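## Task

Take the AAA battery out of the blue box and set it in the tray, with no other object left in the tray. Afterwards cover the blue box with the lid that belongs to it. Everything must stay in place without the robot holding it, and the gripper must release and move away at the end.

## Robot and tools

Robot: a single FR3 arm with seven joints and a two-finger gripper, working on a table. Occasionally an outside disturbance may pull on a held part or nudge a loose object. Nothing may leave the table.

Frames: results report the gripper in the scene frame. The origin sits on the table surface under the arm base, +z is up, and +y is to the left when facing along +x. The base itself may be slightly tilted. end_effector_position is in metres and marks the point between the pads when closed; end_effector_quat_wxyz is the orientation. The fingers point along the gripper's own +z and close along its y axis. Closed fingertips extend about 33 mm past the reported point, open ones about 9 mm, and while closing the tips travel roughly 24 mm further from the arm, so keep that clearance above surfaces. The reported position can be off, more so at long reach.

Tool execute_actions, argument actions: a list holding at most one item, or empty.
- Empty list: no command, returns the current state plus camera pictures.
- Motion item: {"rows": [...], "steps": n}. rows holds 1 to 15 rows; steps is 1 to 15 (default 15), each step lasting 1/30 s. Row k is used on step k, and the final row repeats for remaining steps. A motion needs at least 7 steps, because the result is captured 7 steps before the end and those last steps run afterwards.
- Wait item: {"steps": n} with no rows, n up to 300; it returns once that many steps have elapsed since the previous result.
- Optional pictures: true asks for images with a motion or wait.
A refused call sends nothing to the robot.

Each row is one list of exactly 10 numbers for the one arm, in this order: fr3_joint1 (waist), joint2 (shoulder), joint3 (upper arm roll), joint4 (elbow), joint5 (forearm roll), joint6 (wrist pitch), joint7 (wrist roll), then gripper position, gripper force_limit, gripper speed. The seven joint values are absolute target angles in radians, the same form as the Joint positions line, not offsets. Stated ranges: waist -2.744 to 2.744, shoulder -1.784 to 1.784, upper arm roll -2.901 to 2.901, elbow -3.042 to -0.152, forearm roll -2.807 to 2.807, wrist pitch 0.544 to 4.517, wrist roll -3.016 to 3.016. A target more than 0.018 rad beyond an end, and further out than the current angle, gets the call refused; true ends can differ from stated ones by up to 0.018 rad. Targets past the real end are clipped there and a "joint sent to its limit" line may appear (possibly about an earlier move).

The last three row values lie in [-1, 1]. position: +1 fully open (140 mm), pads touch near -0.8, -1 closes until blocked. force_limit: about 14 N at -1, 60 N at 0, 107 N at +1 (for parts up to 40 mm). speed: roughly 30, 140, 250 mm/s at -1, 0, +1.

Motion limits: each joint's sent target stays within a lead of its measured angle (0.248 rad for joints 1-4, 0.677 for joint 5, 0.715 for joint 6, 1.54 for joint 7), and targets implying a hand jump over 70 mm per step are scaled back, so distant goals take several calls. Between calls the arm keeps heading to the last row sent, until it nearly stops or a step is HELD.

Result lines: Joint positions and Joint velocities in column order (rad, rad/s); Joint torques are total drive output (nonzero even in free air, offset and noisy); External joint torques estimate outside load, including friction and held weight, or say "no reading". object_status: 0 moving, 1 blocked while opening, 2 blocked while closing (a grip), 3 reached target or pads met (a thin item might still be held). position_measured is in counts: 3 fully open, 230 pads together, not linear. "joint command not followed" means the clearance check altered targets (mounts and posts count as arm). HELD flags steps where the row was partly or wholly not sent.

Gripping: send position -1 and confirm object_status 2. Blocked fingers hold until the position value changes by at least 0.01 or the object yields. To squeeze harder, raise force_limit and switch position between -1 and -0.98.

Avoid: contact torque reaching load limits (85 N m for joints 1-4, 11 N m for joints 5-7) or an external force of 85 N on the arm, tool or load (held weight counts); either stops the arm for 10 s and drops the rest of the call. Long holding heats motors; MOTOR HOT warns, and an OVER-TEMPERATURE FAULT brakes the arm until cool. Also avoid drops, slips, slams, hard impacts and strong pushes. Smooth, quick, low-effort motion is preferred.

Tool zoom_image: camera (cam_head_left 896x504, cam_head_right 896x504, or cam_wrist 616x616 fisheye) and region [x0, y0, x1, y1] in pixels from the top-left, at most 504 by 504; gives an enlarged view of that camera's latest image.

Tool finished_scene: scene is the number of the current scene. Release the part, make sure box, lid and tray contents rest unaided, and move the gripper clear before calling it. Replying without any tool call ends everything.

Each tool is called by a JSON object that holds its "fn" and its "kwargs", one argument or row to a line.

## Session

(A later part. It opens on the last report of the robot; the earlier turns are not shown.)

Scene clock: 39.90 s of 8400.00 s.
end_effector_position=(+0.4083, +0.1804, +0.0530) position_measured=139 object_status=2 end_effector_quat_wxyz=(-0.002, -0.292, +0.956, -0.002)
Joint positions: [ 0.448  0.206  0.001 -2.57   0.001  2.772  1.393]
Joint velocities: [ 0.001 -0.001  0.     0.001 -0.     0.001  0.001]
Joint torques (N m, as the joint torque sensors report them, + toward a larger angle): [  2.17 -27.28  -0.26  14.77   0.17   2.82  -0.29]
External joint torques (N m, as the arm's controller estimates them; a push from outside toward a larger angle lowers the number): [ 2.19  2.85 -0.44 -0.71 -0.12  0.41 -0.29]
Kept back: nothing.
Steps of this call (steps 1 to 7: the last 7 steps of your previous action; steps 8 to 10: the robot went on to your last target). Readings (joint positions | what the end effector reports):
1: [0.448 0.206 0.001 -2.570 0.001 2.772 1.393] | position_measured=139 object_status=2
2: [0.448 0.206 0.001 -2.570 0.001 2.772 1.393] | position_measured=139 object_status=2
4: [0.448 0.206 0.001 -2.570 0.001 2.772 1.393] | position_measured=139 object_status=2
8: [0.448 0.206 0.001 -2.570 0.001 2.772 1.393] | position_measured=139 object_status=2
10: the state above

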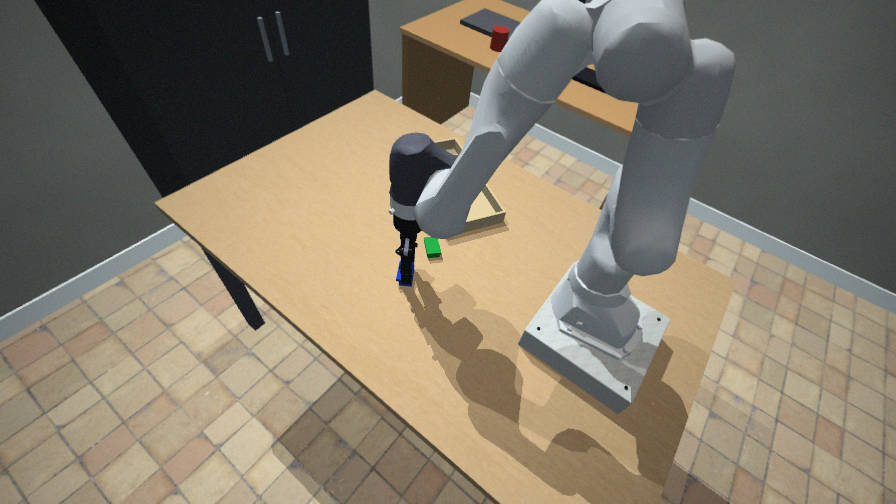

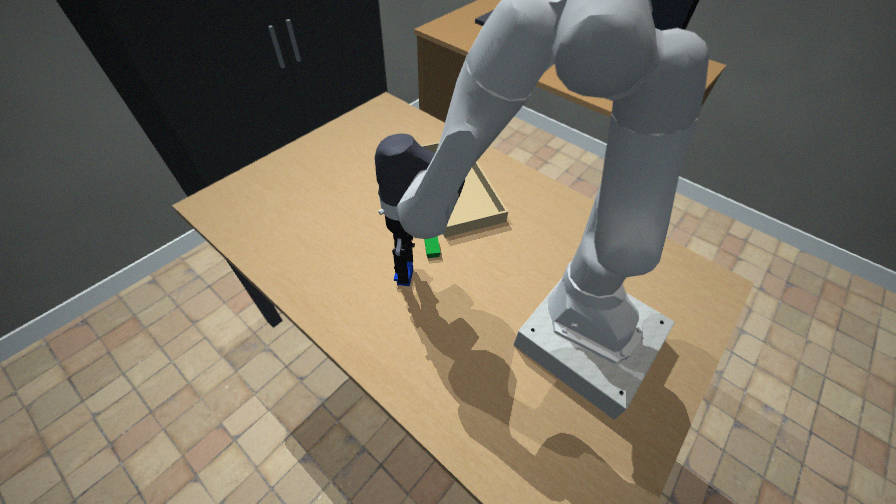

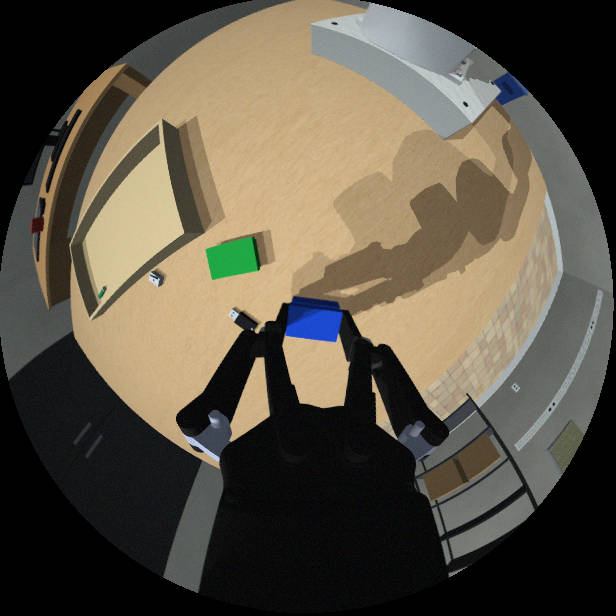

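{"fn": "execute_actions", "kwargs": {
  "actions": [
    {"rows":[[0.45,0.214,0,-2.569,0,2.776,1.39,-1,-0.5,0],[0.45,0.217,0,-2.568,0,2.778,1.39,-1,-0.5,0],[0.45,0.220,0,-2.567,0,2.78,1.39,-1,-0.5,0],[0.45,0.223,0,-2.566,0,2.782,1.39,-1,-0.5,0],[0.45,0.226,0,-2.565,0,2.784,1.39,-1,-0.5,0]],"steps":15}
  ]
}}

{"fn": "execute_actions", "kwargs": {
  "actions": [
    {"steps":10}
  ],
  "pictures": true
}}

{"fn": "zoom_image", "kwargs": {
  "camera": "cam_wrist",
  "region": [270,280,360,350]
}}

Scene clock: 40.67 s of 8400.00 s.
end_effector_position=(+0.4119, +0.1820, +0.0526) position_measured=139 object_status=2 end_effector_quat_wxyz=(+0.001, -0.293, +0.956, -0.001)
Joint positions: [ 0.448  0.213  0.001 -2.563  0.001  2.778  1.392]
Joint velocities: [-0.002  0.012  0.     0.011  0.001  0.021 -0.003]
Joint torques (N m, as the joint torque sensors report them, + toward a larger angle): [  1.64 -23.2   -0.55  12.61   0.13   2.96  -0.19]
External joint torques (N m, as the arm's controller estimates them; a push from outside toward a larger angle lowers the number): [ 1.78  7.14 -0.62 -2.7  -0.16  0.56 -0.19]
Steps of this call (steps 1 to 15: the robot went on to your last target; steps 16 to 23: the first 8 steps of this action). Readings (joint positions | what the end effector reports):
16: [0.448 0.207 0.001 -2.570 0.001 2.772 1.393] | position_measured=139 object_status=2
17: [0.448 0.207 0.001 -2.569 0.001 2.773 1.393] | position_measured=139 object_status=2
19: [0.448 0.209 0.001 -2.567 0.001 2.774 1.393] | position_measured=139 object_status=2
23: the state above

Scene clock: 41.00 s of 8400.00 s.
end_effector_position=(+0.4128, +0.1825, +0.0527) position_measured=139 object_status=2 end_effector_quat_wxyz=(+0.003, -0.293, +0.956, -0.001)
Joint positions: [ 0.448  0.214  0.001 -2.563  0.001  2.781  1.392]
Joint velocities: [-0.     0.001  0.001  0.001  0.     0.002 -0.001]
Joint torques (N m, as the joint torque sensors report them, + toward a larger angle): [  1.81 -22.9   -1.2   13.42   0.16   2.65  -0.15]
External joint torques (N m, as the arm's controller estimates them; a push from outside toward a larger angle lowers the number): [ 1.89  7.49 -1.34 -2.09 -0.13  0.21 -0.15]
Kept back: nothing.
Steps of this call (steps 1 to 7: the last 7 steps of your previous action; steps 8 to 10: the robot went on to your last target). Readings (joint positions | what the end effector reports):
1: [0.448 0.213 0.001 -2.563 0.001 2.779 1.392] | position_measured=139 object_status=2
2: [0.448 0.213 0.001 -2.563 0.001 2.779 1.392] | position_measured=139 object_status=2
4: [0.448 0.214 0.001 -2.563 0.001 2.780 1.392] | position_measured=139 object_status=2
8: [0.448 0.214 0.001 -2.563 0.001 2.781 1.392] | position_measured=139 object_status=2
10: the state above

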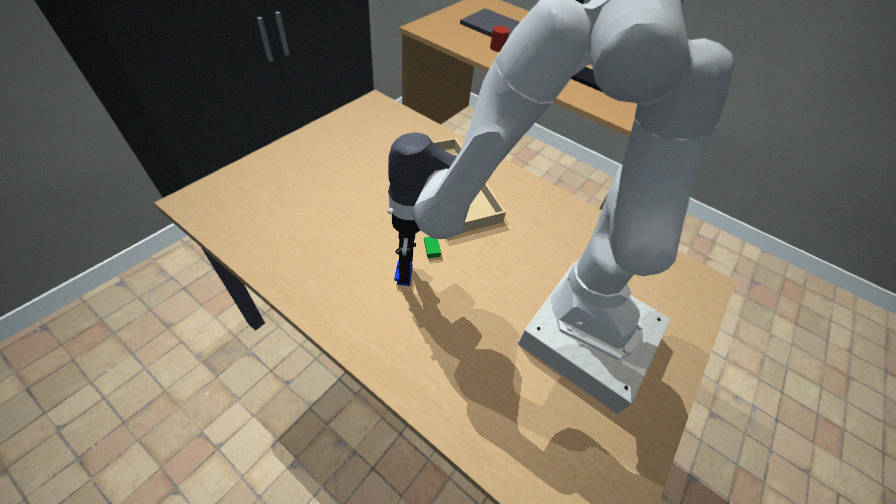

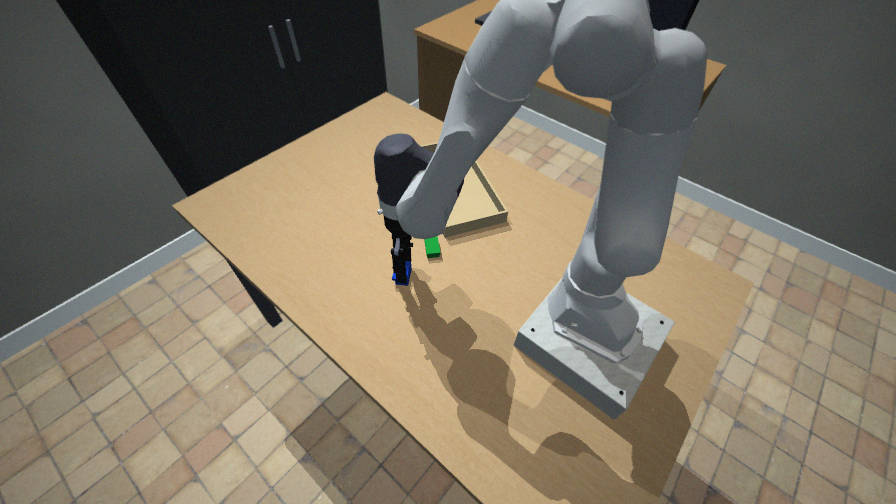

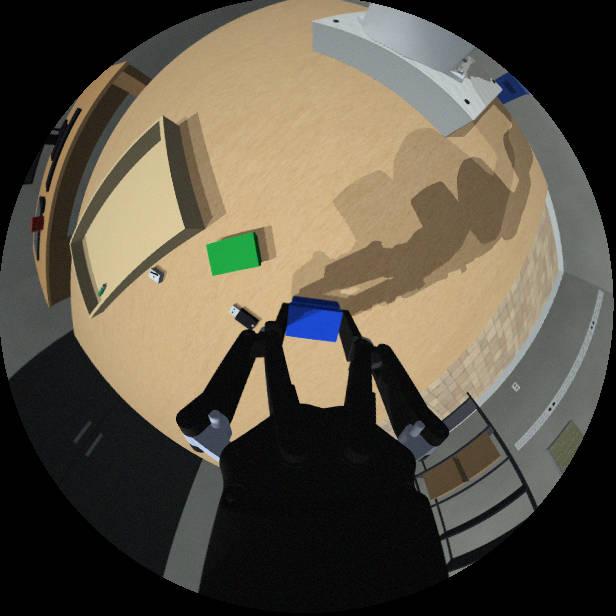

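Region (270, 280, 360, 350) of cam_wrist's 616x616 image, scaled by 5.600, with more detail than that image has.

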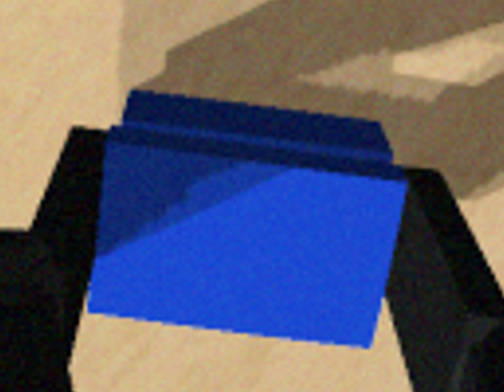

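{"fn": "execute_actions", "kwargs": {
  "actions": [
    {"rows":[[0.45,0.205,0,-2.563,0,2.778,1.39,-1,-0.5,0],[0.45,0.205,0,-2.563,0,2.778,1.39,-1,-0.5,0],[0.45,0.205,0,-2.563,0,2.778,1.39,-1,-0.5,0],[0.45,0.205,0,-2.563,0,2.778,1.39,-1,-0.5,0],[0.45,0.205,0,-2.563,0,2.778,1.39,-1,-0.5,0],[0.45,0.205,0,-2.563,0,2.778,1.39,-1,-0.5,0],[0.45,0.203,0,-2.571,0,2.778,1.39,-1,-0.5,0]],"steps":15}
  ]
}}

{"fn": "execute_actions", "kwargs": {
  "actions": [
    {"steps":12}
  ],
  "pictures": true
}}

{"fn": "zoom_image", "kwargs": {
  "camera": "cam_wrist",
  "region": [270,280,360,350]
}}

Scene clock: 41.73 s of 8400.00 s.
end_effector_position=(+0.4139, +0.1829, +0.0557) position_measured=139 object_status=2 end_effector_quat_wxyz=(+0.005, -0.293, +0.956, -0.001)
Joint positions: [ 0.448  0.205  0.001 -2.565  0.001  2.781  1.392]
Joint velocities: [-0.001 -0.016 -0.001 -0.047  0.    -0.003  0.001]
Joint torques (N m, as the joint torque sensors report them, + toward a larger angle): [  2.37 -31.49  -0.61  12.94   0.19   2.12  -0.15]
External joint torques (N m, as the arm's controller estimates them; a push from outside toward a larger angle lowers the number): [ 2.55 -1.62 -0.63 -2.83 -0.13 -0.34 -0.15]
Steps of this call (steps 1 to 14: the robot went on to your last target; steps 15 to 22: the first 8 steps of this action). Readings (joint positions | what the end effector reports):
15: [0.448 0.212 0.001 -2.563 0.001 2.781 1.392] | position_measured=139 object_status=2
16: [0.448 0.210 0.001 -2.563 0.001 2.781 1.392] | position_measured=139 object_status=2
18: [0.448 0.207 0.001 -2.563 0.001 2.781 1.392] | position_measured=139 object_status=2
22: the state above

Scene clock: 42.13 s of 8400.00 s.
end_effector_position=(+0.4117, +0.1820, +0.0548) position_measured=139 object_status=2 end_effector_quat_wxyz=(+0.004, -0.293, +0.956, -0.001)
Joint positions: [ 0.448  0.205  0.001 -2.569  0.001  2.78   1.392]
Joint velocities: [ 0.001 -0.001  0.001  0.     0.    -0.001  0.001]
Joint torques (N m, as the joint torque sensors report them, + toward a larger angle): [  1.64 -31.21  -0.5   13.16   0.14   2.08  -0.15]
External joint torques (N m, as the arm's controller estimates them; a push from outside toward a larger angle lowers the number): [ 1.6  -0.9  -0.74 -2.48 -0.14 -0.38 -0.15]
Kept back: nothing.
Steps of this call (steps 1 to 7: the last 7 steps of your previous action; steps 8 to 12: the robot went on to your last target). Readings (joint positions | what the end effector reports):
1: [0.448 0.205 0.001 -2.567 0.001 2.781 1.392] | position_measured=139 object_status=2
2: [0.448 0.205 0.001 -2.568 0.001 2.781 1.392] | position_measured=139 object_status=2
4: [0.448 0.205 0.001 -2.569 0.001 2.780 1.392] | position_measured=139 object_status=2
8: [0.448 0.205 0.001 -2.569 0.001 2.780 1.392] | position_measured=139 object_status=2
12: the state above

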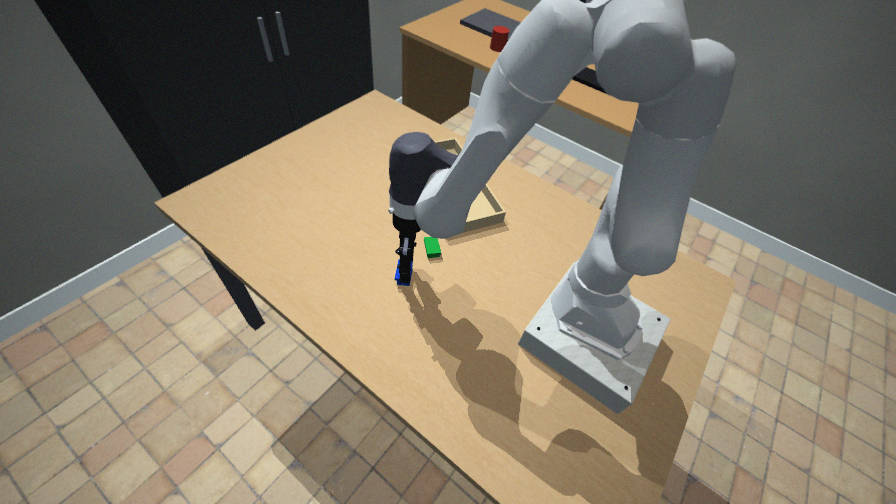

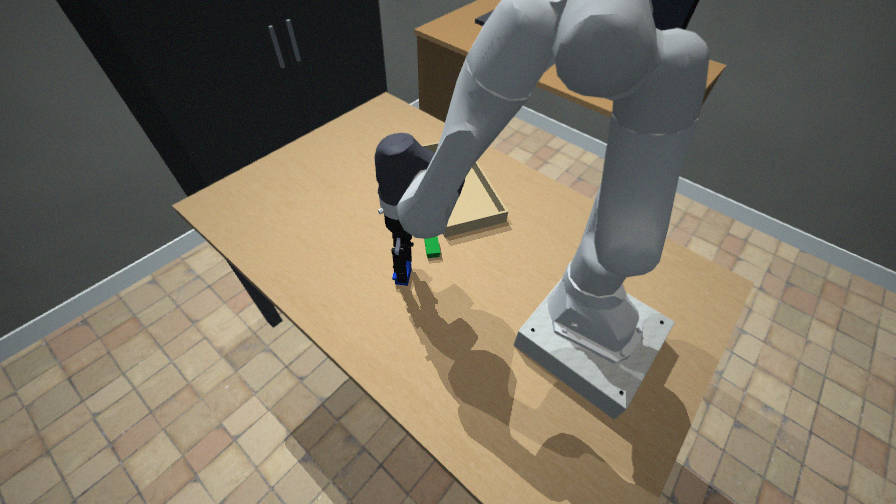

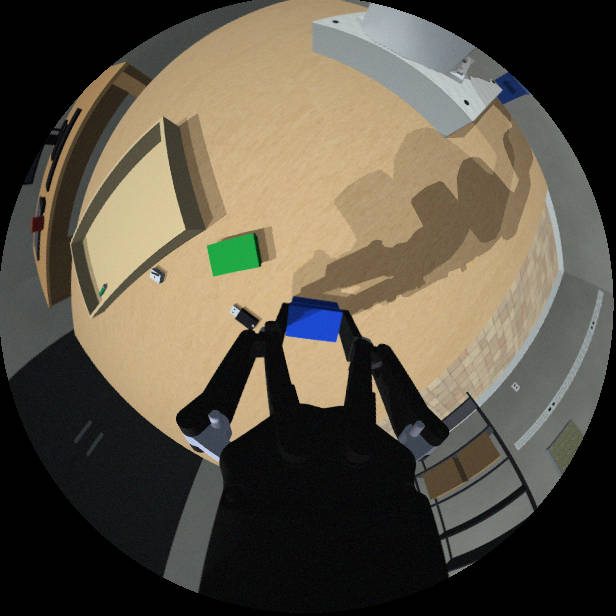

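Region (270, 280, 360, 350) of cam_wrist's 616x616 image, scaled by 5.600, with more detail than that image has.

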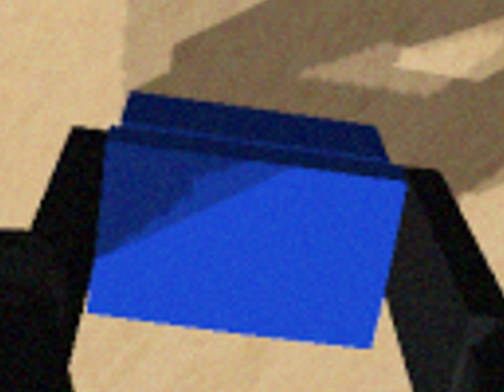

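{"fn": "execute_actions", "kwargs": {
  "actions": [
    {"rows":[[0.45,0.208,0,-2.572,0,2.78,1.39,-1,-0.5,0],[0.45,0.208,0,-2.572,0,2.78,1.39,-1,-0.5,0],[0.45,0.212,0,-2.572,0,2.78,1.39,-1,-0.5,0],[0.45,0.212,0,-2.572,0,2.78,1.39,-1,-0.5,0],[0.45,0.216,0,-2.572,0,2.78,1.39,-1,-0.5,0],[0.45,0.216,0,-2.572,0,2.78,1.39,-1,-0.5,0],[0.45,0.22,0,-2.572,0,2.78,1.39,-1,-0.5,0],[0.45,0.22,0,-2.572,0,2.78,1.39,-1,-0.5,0],[0.45,0.224,0,-2.572,0,2.78,1.39,-1,-0.5,0]],"steps":15}
  ]
}}

{"fn": "execute_actions", "kwargs": {
  "actions": [
    {"steps":10}
  ],
  "pictures": true
}}

{"fn": "zoom_image", "kwargs": {
  "camera": "cam_wrist",
  "region": [270,280,360,350]
}}

Scene clock: 43.10 s of 8400.00 s.
end_effector_position=(+0.4101, +0.1813, +0.0527) position_measured=139 object_status=2 end_effector_quat_wxyz=(+0.001, -0.293, +0.956, -0.001)
Joint positions: [ 0.448  0.209  0.001 -2.57   0.001  2.78   1.392]
Joint velocities: [-0.001  0.001  0.     0.003 -0.    -0.001 -0.001]
Joint torques (N m, as the joint torque sensors report them, + toward a larger angle): [  1.55 -23.5   -1.04  13.34   0.16   2.35  -0.24]
External joint torques (N m, as the arm's controller estimates them; a push from outside toward a larger angle lowers the number): [ 1.69  6.79 -1.12 -2.23 -0.13 -0.1  -0.24]
Steps of this call (steps 1 to 15: the robot went on to your last target; steps 16 to 21: nothing new was sent; steps 22 to 29: the first 8 steps of this action). Readings (joint positions | what the end effector reports):
22: [0.448 0.205 0.001 -2.569 0.001 2.780 1.392] | position_measured=139 object_status=2
23: [0.448 0.205 0.001 -2.569 0.001 2.780 1.392] | position_measured=139 object_status=2
25: [0.448 0.207 0.001 -2.570 0.001 2.780 1.392] | position_measured=139 object_status=2
29: the state above

Scene clock: 43.43 s of 8400.00 s.
end_effector_position=(+0.4103, +0.1814, +0.0526) position_measured=139 object_status=2 end_effector_quat_wxyz=(+0.001, -0.293, +0.956, -0.001)
Joint positions: [ 0.448  0.21   0.001 -2.569  0.001  2.78   1.392]
Joint velocities: [ 0.001  0.001 -0.    -0.001 -0.     0.    -0.001]
Joint torques (N m, as the joint torque sensors report them, + toward a larger angle): [  2.06 -21.43  -0.81  12.96   0.14   2.46  -0.14]
External joint torques (N m, as the arm's controller estimates them; a push from outside toward a larger angle lowers the number): [ 2.11  8.76 -0.97 -2.47 -0.15  0.04 -0.14]
Kept back: nothing.
Steps of this call (steps 1 to 7: the last 7 steps of your previous action; steps 8 to 10: the robot went on to your last target). Readings (joint positions | what the end effector reports):
1: [0.448 0.209 0.001 -2.569 0.001 2.780 1.392] | position_measured=139 object_status=2
2: [0.448 0.210 0.001 -2.569 0.001 2.780 1.392] | position_measured=139 object_status=2
4: [0.448 0.210 0.001 -2.569 0.001 2.780 1.392] | position_measured=139 object_status=2
8: [0.448 0.210 0.001 -2.569 0.001 2.780 1.392] | position_measured=139 object_status=2
10: the state above

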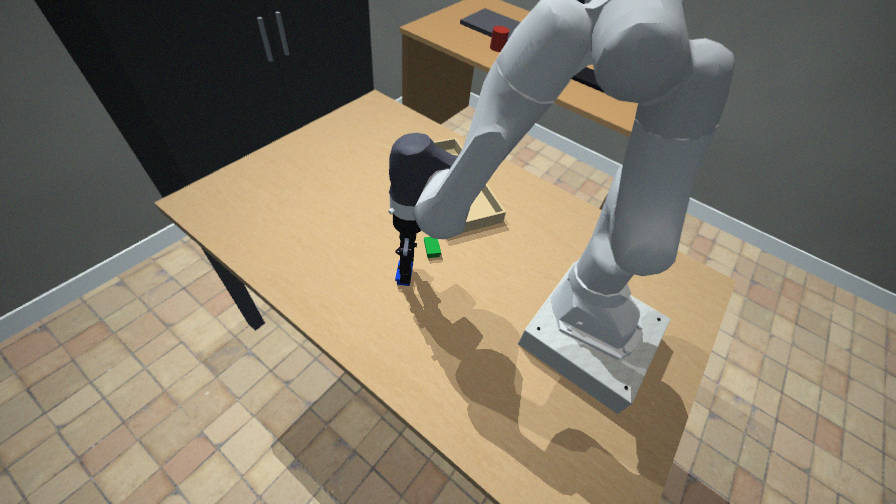

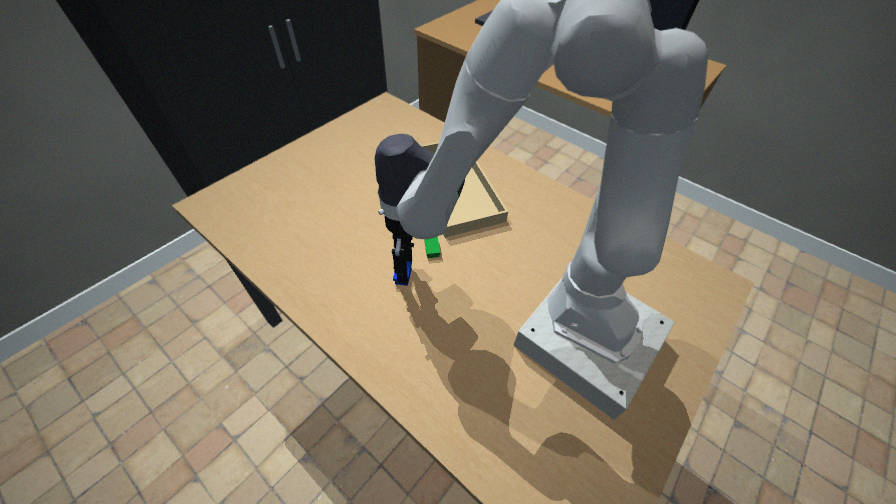

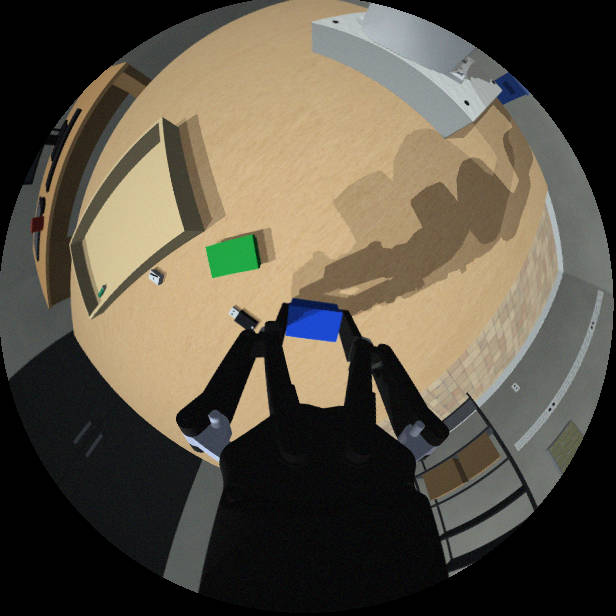

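Region (270, 280, 360, 350) of cam_wrist's 616x616 image, scaled by 5.600, with more detail than that image has.

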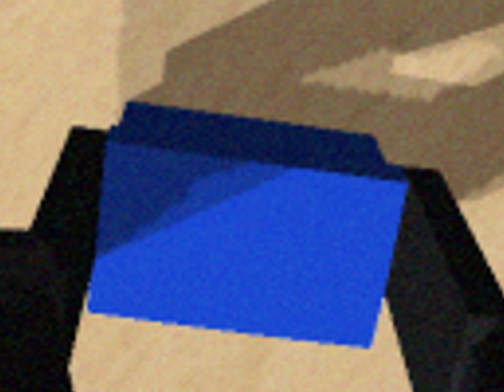

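{"fn": "execute_actions", "kwargs": {
  "actions": [
    {"rows":[[0.45,0.203,0,-2.569,0,2.78,1.39,-1,-0.5,0],[0.45,0.203,0,-2.569,0,2.78,1.39,-1,-0.5,0],[0.45,0.203,0,-2.569,0,2.78,1.39,-1,-0.5,0],[0.45,0.203,0,-2.569,0,2.78,1.39,-1,-0.5,0],[0.45,0.203,0,-2.569,0,2.78,1.39,-1,-0.5,0],[0.45,0.203,0,-2.569,0,2.78,1.39,-1,-0.5,0],[0.45,0.203,0,-2.574,0,2.78,1.39,-1,-0.5,0]],"steps":15}
  ]
}}

{"fn": "execute_actions", "kwargs": {
  "actions": [
    {"rows":[[0.45,0.203,0,-2.574,0,2.78,1.39,-1,-0.5,0],[0.45,0.207,0,-2.574,0,2.78,1.39,-1,-0.5,0],[0.45,0.207,0,-2.574,0,2.78,1.39,-1,-0.5,0],[0.45,0.210,0,-2.574,0,2.78,1.39,-1,-0.5,0],[0.45,0.210,0,-2.574,0,2.78,1.39,-1,-0.5,0],[0.45,0.213,0,-2.574,0,2.78,1.39,-1,-0.5,0],[0.45,0.213,0,-2.574,0,2.78,1.39,-1,-0.5,0],[0.45,0.216,0,-2.574,0,2.78,1.39,-1,-0.5,0],[0.45,0.216,0,-2.574,0,2.78,1.39,-1,-0.5,0],[0.45,0.22,0,-2.574,0,2.78,1.39,-1,-0.5,0]],"steps":15}
  ]
}}

{"fn": "execute_actions", "kwargs": {
  "actions": [
    {"steps":10}
  ]
}}

Scene clock: 44.43 s of 8400.00 s.
end_effector_position=(+0.4112, +0.1818, +0.0546) position_measured=139 object_status=2 end_effector_quat_wxyz=(+0.003, -0.293, +0.956, -0.001)
Joint positions: [ 0.448  0.204  0.001 -2.57   0.001  2.78   1.392]
Joint velocities: [ 0.    -0.001 -0.    -0.027 -0.    -0.     0.001]
Joint torques (N m, as the joint torque sensors report them, + toward a larger angle): [  1.46 -31.04  -1.28  12.17   0.18   2.45  -0.13]
External joint torques (N m, as the arm's controller estimates them; a push from outside toward a larger angle lowers the number): [ 1.55 -1.01 -1.39 -3.48 -0.11  0.03 -0.13]
Steps of this call (steps 1 to 15: the robot went on to your last target; steps 16 to 22: nothing new was sent; steps 23 to 30: the first 8 steps of this action). Readings (joint positions | what the end effector reports):
23: [0.448 0.209 0.001 -2.569 0.001 2.780 1.392] | position_measured=139 object_status=2
24: [0.448 0.206 0.001 -2.569 0.001 2.780 1.392] | position_measured=139 object_status=2
26: [0.448 0.205 0.001 -2.569 0.001 2.780 1.392] | position_measured=139 object_status=2
30: the state above

Scene clock: 44.93 s of 8400.00 s.
end_effector_position=(+0.4090, +0.1806, +0.0524) position_measured=139 object_status=2 end_effector_quat_wxyz=(+0.001, -0.293, +0.956, -0.001)
Joint positions: [ 0.448  0.208  0.001 -2.572  0.001  2.781  1.392]
Joint velocities: [ 0.     0.004 -0.004 -0.001 -0.     0.005 -0.   ]
Joint torques (N m, as the joint torque sensors report them, + toward a larger angle): [  1.95 -24.89  -0.65  13.31   0.22   2.14  -0.13]
External joint torques (N m, as the arm's controller estimates them; a push from outside toward a larger angle lowers the number): [ 1.85  4.66 -0.89 -1.95 -0.06 -0.17 -0.13]
Steps of this call (steps 1 to 7: the last 7 steps of your previous action; steps 8 to 15: the first 8 steps of this action). Readings (joint positions | what the end effector reports):
8: [0.448 0.204 0.001 -2.572 0.001 2.780 1.392] | position_measured=139 object_status=2
9: [0.448 0.204 0.001 -2.572 0.001 2.780 1.392] | position_measured=139 object_status=2
11: [0.448 0.205 0.001 -2.572 0.001 2.780 1.392] | position_measured=139 object_status=2
15: the state above

Scene clock: 45.27 s of 8400.00 s.
end_effector_position=(+0.4095, +0.1802, +0.0522) position_measured=139 object_status=2 end_effector_quat_wxyz=(+0.001, -0.292, +0.956, -0.001)
Joint positions: [ 0.448  0.209 -0.001 -2.571  0.001  2.781  1.392]
Joint velocities: [-0.     0.    -0.     0.    -0.001 -0.001 -0.   ]
Joint torques (N m, as the joint torque sensors report them, + toward a larger angle): [  1.65 -23.06   1.04  13.14   0.19   2.28  -0.15]
External joint torques (N m, as the arm's controller estimates them; a push from outside toward a larger angle lowers the number): [ 1.72  7.05  0.91 -2.24 -0.1  -0.15 -0.15]
Kept back: nothing.
Steps of this call (steps 1 to 7: the last 7 steps of your previous action; steps 8 to 10: the robot went on to your last target). Readings (joint positions | what the end effector reports):
1: [0.448 0.208 0.000 -2.572 0.001 2.781 1.392] | position_measured=139 object_status=2
2: [0.448 0.208 0.000 -2.572 0.001 2.781 1.392] | position_measured=139 object_status=2
4: [0.448 0.209 -0.000 -2.572 0.001 2.781 1.392] | position_measured=139 object_status=2
8: [0.448 0.209 -0.000 -2.572 0.001 2.781 1.392] | position_measured=139 object_status=2
10: the state above

Still blocked; lift a bit higher and look closely.

{"fn": "execute_actions", "kwargs": {
  "actions": [
    {"rows":[[0.45,0.19,0,-2.574,0,2.765,1.39,-1,-0.5,0]],"steps":15}
  ]
}}

{"fn": "execute_actions", "kwargs": {
  "actions": [
    {"steps":15}
  ],
  "pictures": true
}}

{"fn": "zoom_image", "kwargs": {
  "camera": "cam_wrist",
  "region": [270,280,360,350]
}}

{"fn": "zoom_image", "kwargs": {
  "camera": "cam_head_left",
  "region": [375,245,435,295]
}}

{"fn": "zoom_image", "kwargs": {
  "camera": "cam_head_right",
  "region": [375,245,435,295]
}}

Scene clock: 46.00 s of 8400.00 s.
end_effector_position=(+0.4114, +0.1810, +0.0587) position_measured=139 object_status=2 end_effector_quat_wxyz=(+0.004, -0.292, +0.956, -0.001)
Joint positions: [ 0.448  0.192 -0.001 -2.573  0.001  2.771  1.392]
Joint velocities: [ 0.    -0.003 -0.001 -0.    -0.    -0.018 -0.002]
Joint torques (N m, as the joint torque sensors report them, + toward a larger angle): [  1.41 -32.38  -0.54  13.75   0.19   2.07  -0.24]
External joint torques (N m, as the arm's controller estimates them; a push from outside toward a larger angle lowers the number): [ 1.63 -2.68 -0.5  -1.83 -0.13 -0.36 -0.24]
Steps of this call (steps 1 to 14: the robot went on to your last target; steps 15 to 22: the first 8 steps of this action). Readings (joint positions | what the end effector reports):
15: [0.448 0.207 -0.001 -2.572 0.001 2.779 1.392] | position_measured=139 object_status=2
16: [0.448 0.202 -0.001 -2.573 0.001 2.777 1.392] | position_measured=139 object_status=2
18: [0.448 0.195 -0.001 -2.573 0.001 2.774 1.392] | position_measured=139 object_status=2
22: the state above

Scene clock: 46.50 s of 8400.00 s.
end_effector_position=(+0.4105, +0.1806, +0.0585) position_measured=139 object_status=2 end_effector_quat_wxyz=(+0.002, -0.292, +0.956, -0.001)
Joint positions: [ 0.448  0.192 -0.001 -2.573  0.001  2.768  1.392]
Joint velocities: [ 0.    -0.001  0.    -0.001 -0.001  0.     0.002]
Joint torques (N m, as the joint torque sensors report them, + toward a larger angle): [  1.55 -30.32  -0.17  13.43   0.11   2.23  -0.09]
External joint torques (N m, as the arm's controller estimates them; a push from outside toward a larger angle lowers the number): [ 1.62 -0.37 -0.28 -2.31 -0.2  -0.21 -0.09]
Kept back: nothing.
Steps of this call (steps 1 to 7: the last 7 steps of your previous action; steps 8 to 15: the robot went on to your last target). Readings (joint positions | what the end effector reports):
1: [0.448 0.192 -0.001 -2.573 0.001 2.770 1.392] | position_measured=139 object_status=2
2: [0.448 0.192 -0.001 -2.573 0.001 2.770 1.392] | position_measured=139 object_status=2
4: [0.448 0.192 -0.001 -2.573 0.001 2.769 1.392] | position_measured=139 object_status=2
8: [0.448 0.192 -0.001 -2.573 0.001 2.768 1.392] | position_measured=139 object_status=2
15: the state above
The arm was judged still, so your last target was given up. Only a new action makes it travel on or press farther. Fingers that are still opening or closing keep moving.

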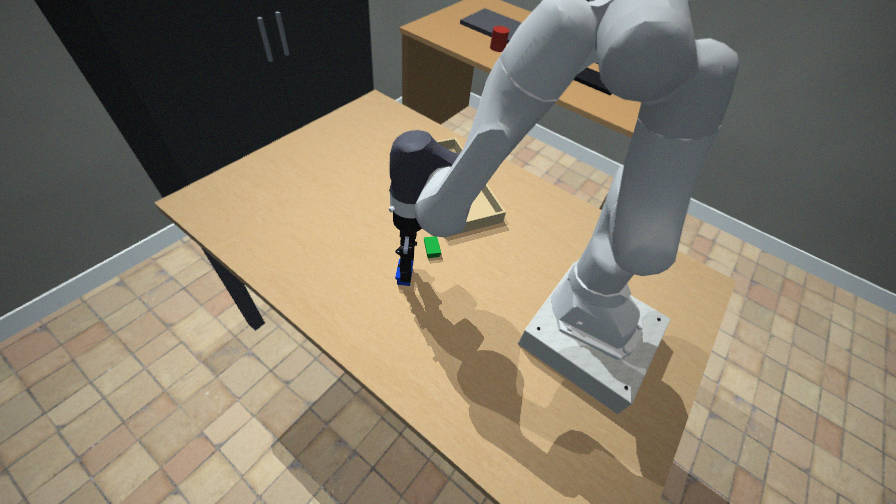

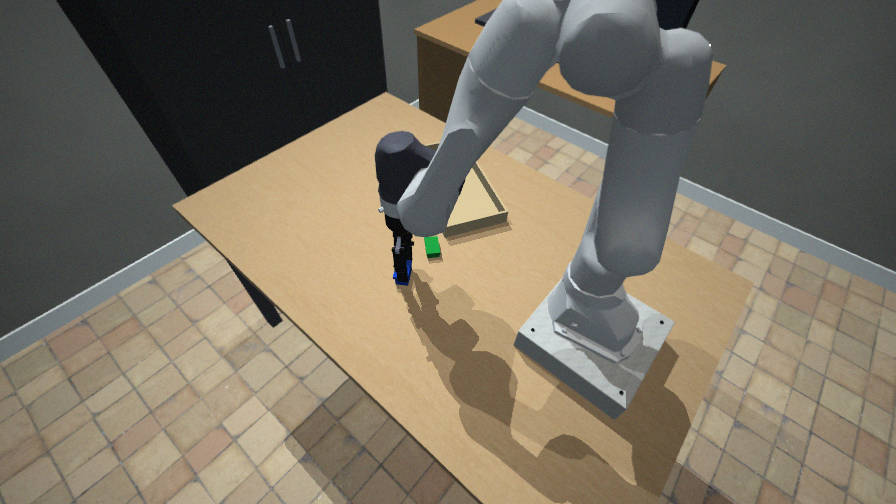

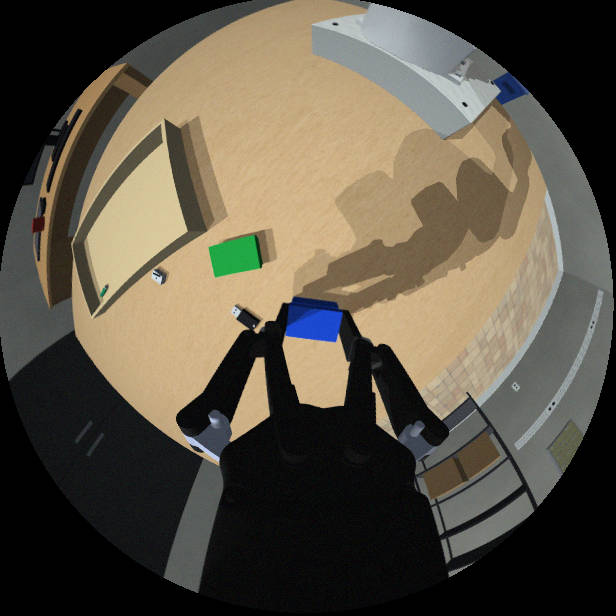

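Region (270, 280, 360, 350) of cam_wrist's 616x616 image, scaled by 5.600, with more detail than that image has.

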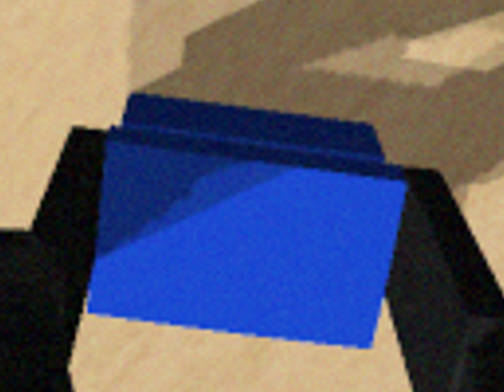

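Region (375, 245, 435, 295) of cam_head_left's 896x504 image, scaled by 8.400, with more detail than that image has.

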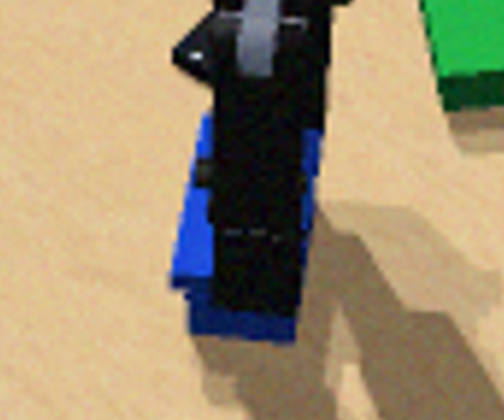

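Region (375, 245, 435, 295) of cam_head_right's 896x504 image, scaled by 8.400, with more detail than that image has.

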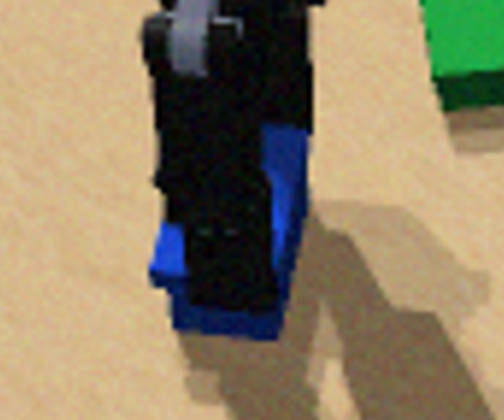

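{"fn": "execute_actions", "kwargs": {
  "actions": [
    {"rows":[[0.45,0.196,0,-2.574,0,2.768,1.39,-1,-0.5,0],[0.45,0.196,0,-2.574,0,2.768,1.39,-1,-0.5,0],[0.45,0.2,0,-2.574,0,2.768,1.39,-1,-0.5,0],[0.45,0.2,0,-2.574,0,2.768,1.39,-1,-0.5,0],[0.45,0.204,0,-2.574,0,2.768,1.39,-1,-0.5,0],[0.45,0.204,0,-2.574,0,2.768,1.39,-1,-0.5,0],[0.45,0.208,0,-2.574,0,2.768,1.39,-1,-0.5,0],[0.45,0.208,0,-2.574,0,2.768,1.39,-1,-0.5,0],[0.45,0.212,0,-2.573,0,2.768,1.39,-1,-0.5,0],[0.45,0.212,0,-2.573,0,2.768,1.39,-1,-0.5,0],[0.45,0.216,0,-2.571,0,2.768,1.39,-1,-0.5,0],[0.45,0.216,0,-2.571,0,2.768,1.39,-1,-0.5,0],[0.45,0.22,0,-2.569,0,2.768,1.39,-1,-0.5,0]],"steps":15}
  ]
}}

{"fn": "execute_actions", "kwargs": {
  "actions": [
    {"steps":12}
  ],
  "pictures": true
}}

{"fn": "zoom_image", "kwargs": {
  "camera": "cam_head_right",
  "region": [375,245,435,295]
}}

Scene clock: 47.67 s of 8400.00 s.
end_effector_position=(+0.4068, +0.1790, +0.0534) position_measured=139 object_status=2 end_effector_quat_wxyz=(-0.004, -0.292, +0.956, -0.002)
Joint positions: [ 0.448  0.203 -0.001 -2.573  0.001  2.767  1.392]
Joint velocities: [-0.001  0.056 -0.     0.001 -0.001 -0.     0.   ]
Joint torques (N m, as the joint torque sensors report them, + toward a larger angle): [  1.61 -29.39  -0.21  12.58   0.16   2.51  -0.16]
External joint torques (N m, as the arm's controller estimates them; a push from outside toward a larger angle lowers the number): [ 1.67  1.4  -0.34 -3.17 -0.13  0.05 -0.16]
Steps of this call (steps 1 to 27: nothing new was sent; steps 28 to 35: the first 8 steps of this action). Readings (joint positions | what the end effector reports):
28: [0.448 0.192 -0.001 -2.573 0.001 2.767 1.392] | position_measured=139 object_status=2
29: [0.448 0.193 -0.001 -2.573 0.001 2.767 1.392] | position_measured=139 object_status=2
31: [0.448 0.195 -0.001 -2.573 0.001 2.767 1.392] | position_measured=139 object_status=2
35: the state above

Scene clock: 48.07 s of 8400.00 s.
end_effector_position=(+0.4090, +0.1799, +0.0527) position_measured=139 object_status=2 end_effector_quat_wxyz=(-0.003, -0.292, +0.956, -0.002)
Joint positions: [ 0.448  0.209 -0.001 -2.567  0.001  2.769  1.392]
Joint velocities: [-0.002  0.002 -0.     0.003 -0.001  0.001 -0.   ]
Joint torques (N m, as the joint torque sensors report them, + toward a larger angle): [  1.7  -22.87   0.48  13.93   0.21   2.32  -0.13]
External joint torques (N m, as the arm's controller estimates them; a push from outside toward a larger angle lowers the number): [ 1.88  7.38  0.46 -1.55 -0.1  -0.09 -0.13]
Kept back: nothing.
Steps of this call (steps 1 to 7: the last 7 steps of your previous action; steps 8 to 12: the robot went on to your last target). Readings (joint positions | what the end effector reports):
1: [0.448 0.204 -0.001 -2.572 0.001 2.768 1.392] | position_measured=139 object_status=2
2: [0.448 0.204 -0.001 -2.572 0.001 2.768 1.392] | position_measured=139 object_status=2
4: [0.448 0.206 -0.001 -2.571 0.001 2.768 1.392] | position_measured=139 object_status=2
8: [0.448 0.208 -0.001 -2.567 0.001 2.769 1.392] | position_measured=139 object_status=2
12: the state above

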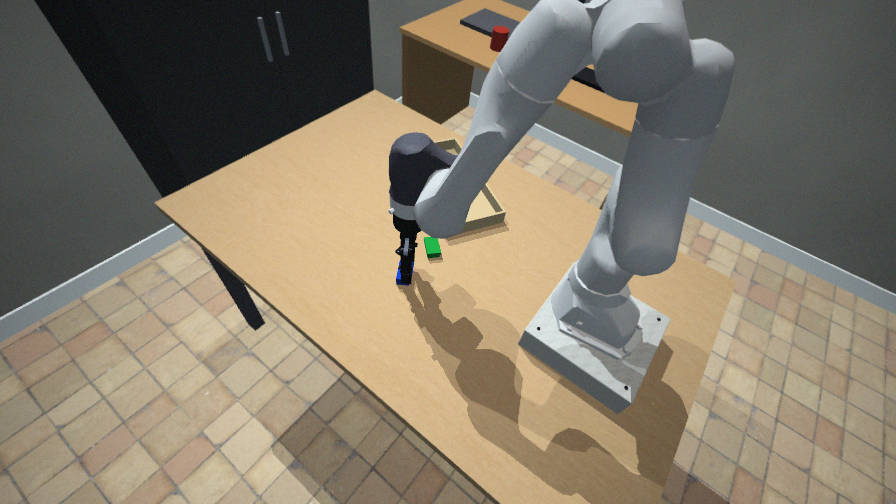

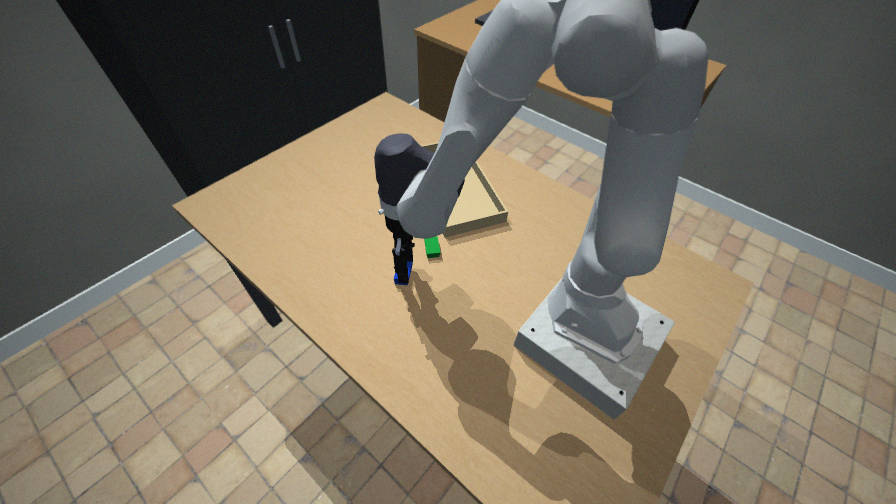

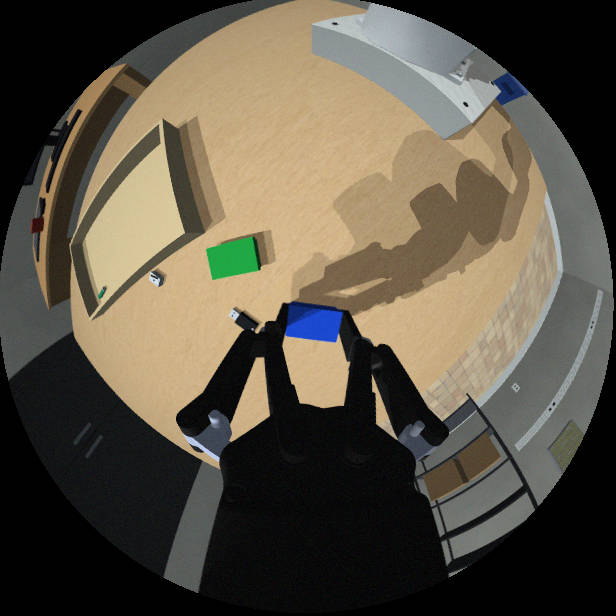

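Region (375, 245, 435, 295) of cam_head_right's 896x504 image, scaled by 8.400, with more detail than that image has.

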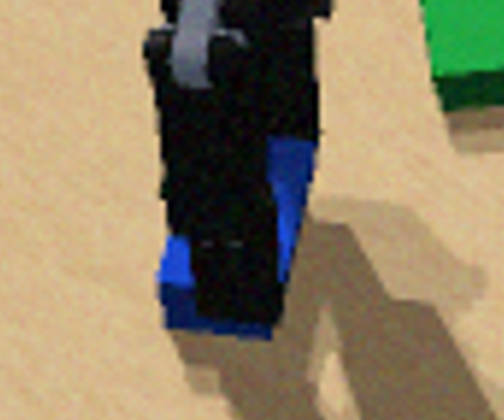

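{"fn": "execute_actions", "kwargs": {
  "actions": [
    {"rows":[[0.45,0.195,0,-2.569,0,2.768,1.39,-1,-0.5,0]],"steps":15}
  ],
  "pictures": true
}}

{"fn": "zoom_image", "kwargs": {
  "camera": "cam_wrist",
  "region": [240,260,400,370]
}}

{"fn": "zoom_image", "kwargs": {
  "camera": "cam_head_left",
  "region": [355,230,455,310]
}}

Scene clock: 49.27 s of 8400.00 s.
end_effector_position=(+0.4125, +0.1815, +0.0580) position_measured=139 object_status=2 end_effector_quat_wxyz=(+0.003, -0.292, +0.956, -0.001)
Joint positions: [ 0.448  0.197 -0.001 -2.567  0.001  2.769  1.392]
Joint velocities: [-0.    -0.002 -0.001  0.001 -0.     0.001  0.   ]
Joint torques (N m, as the joint torque sensors report them, + toward a larger angle): [  1.88 -30.6    0.23  14.04   0.19   2.37  -0.15]
External joint torques (N m, as the arm's controller estimates them; a push from outside toward a larger angle lowers the number): [ 2.04 -0.64  0.19 -1.61 -0.12 -0.05 -0.15]
Steps of this call (steps 1 to 15: the robot went on to your last target; steps 16 to 28: nothing new was sent; steps 29 to 36: the first 8 steps of this action). Readings (joint positions | what the end effector reports):
29: [0.448 0.207 -0.001 -2.567 0.001 2.769 1.392] | position_measured=139 object_status=2
30: [0.448 0.204 -0.001 -2.567 0.001 2.769 1.392] | position_measured=139 object_status=2
32: [0.448 0.199 -0.001 -2.567 0.001 2.769 1.392] | position_measured=139 object_status=2
36: the state above

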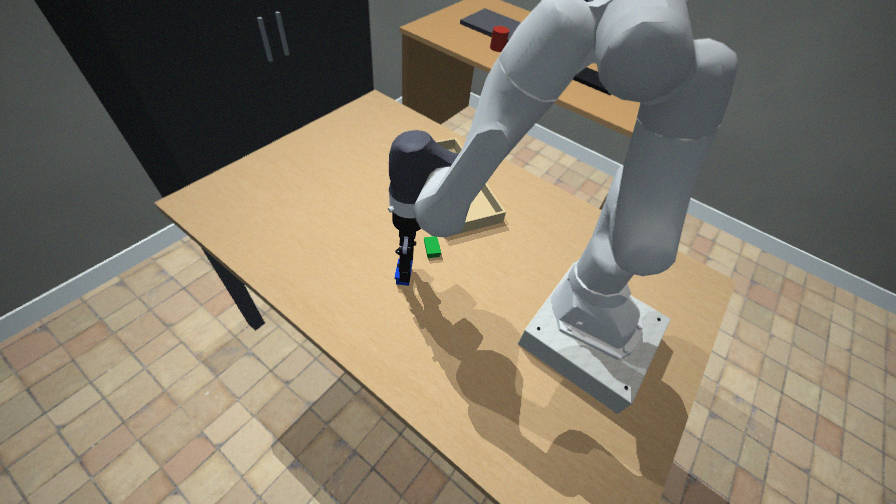

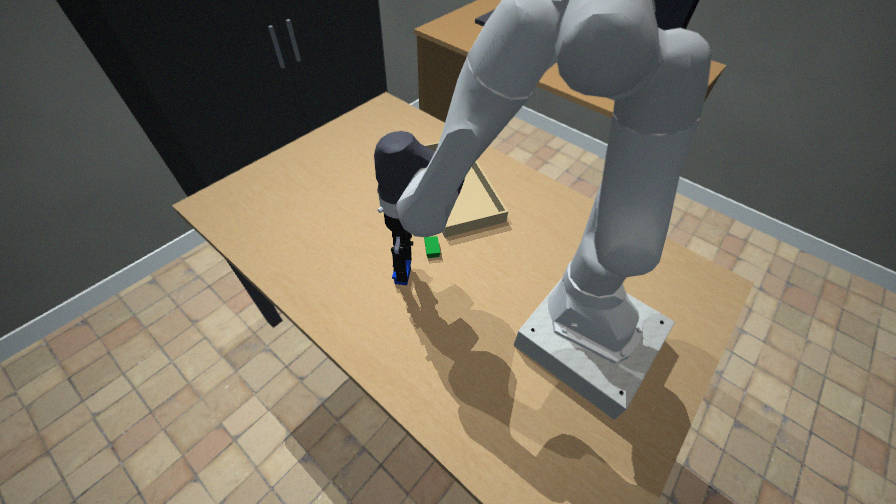

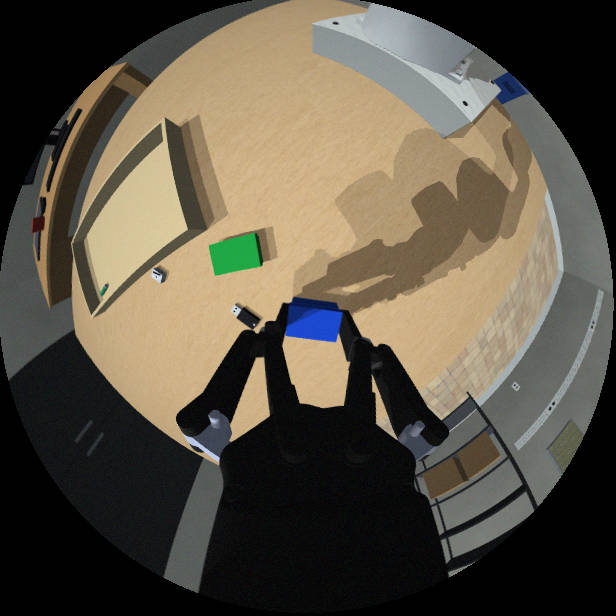

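Region (240, 260, 400, 370) of cam_wrist's 616x616 image, scaled by 3.150, with more detail than that image has; it fills the top 346 rows of this view, and the rest is white.

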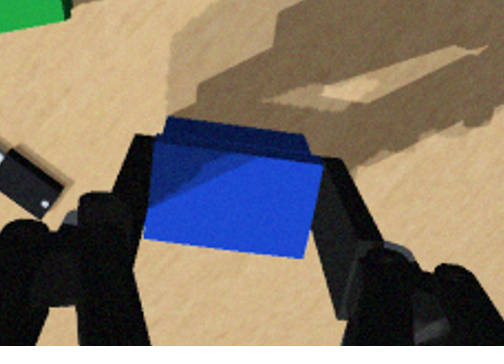

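Region (355, 230, 455, 310) of cam_head_left's 896x504 image, scaled by 5.040, with more detail than that image has; it fills the top 403 rows of this view, and the rest is white.

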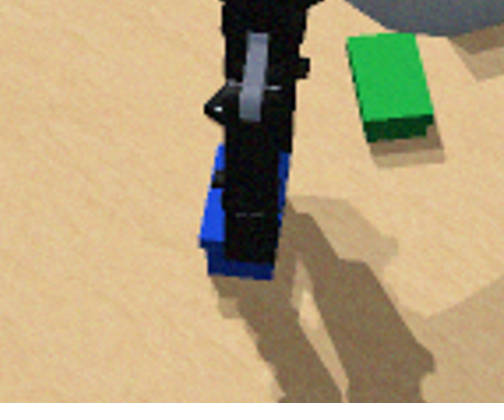

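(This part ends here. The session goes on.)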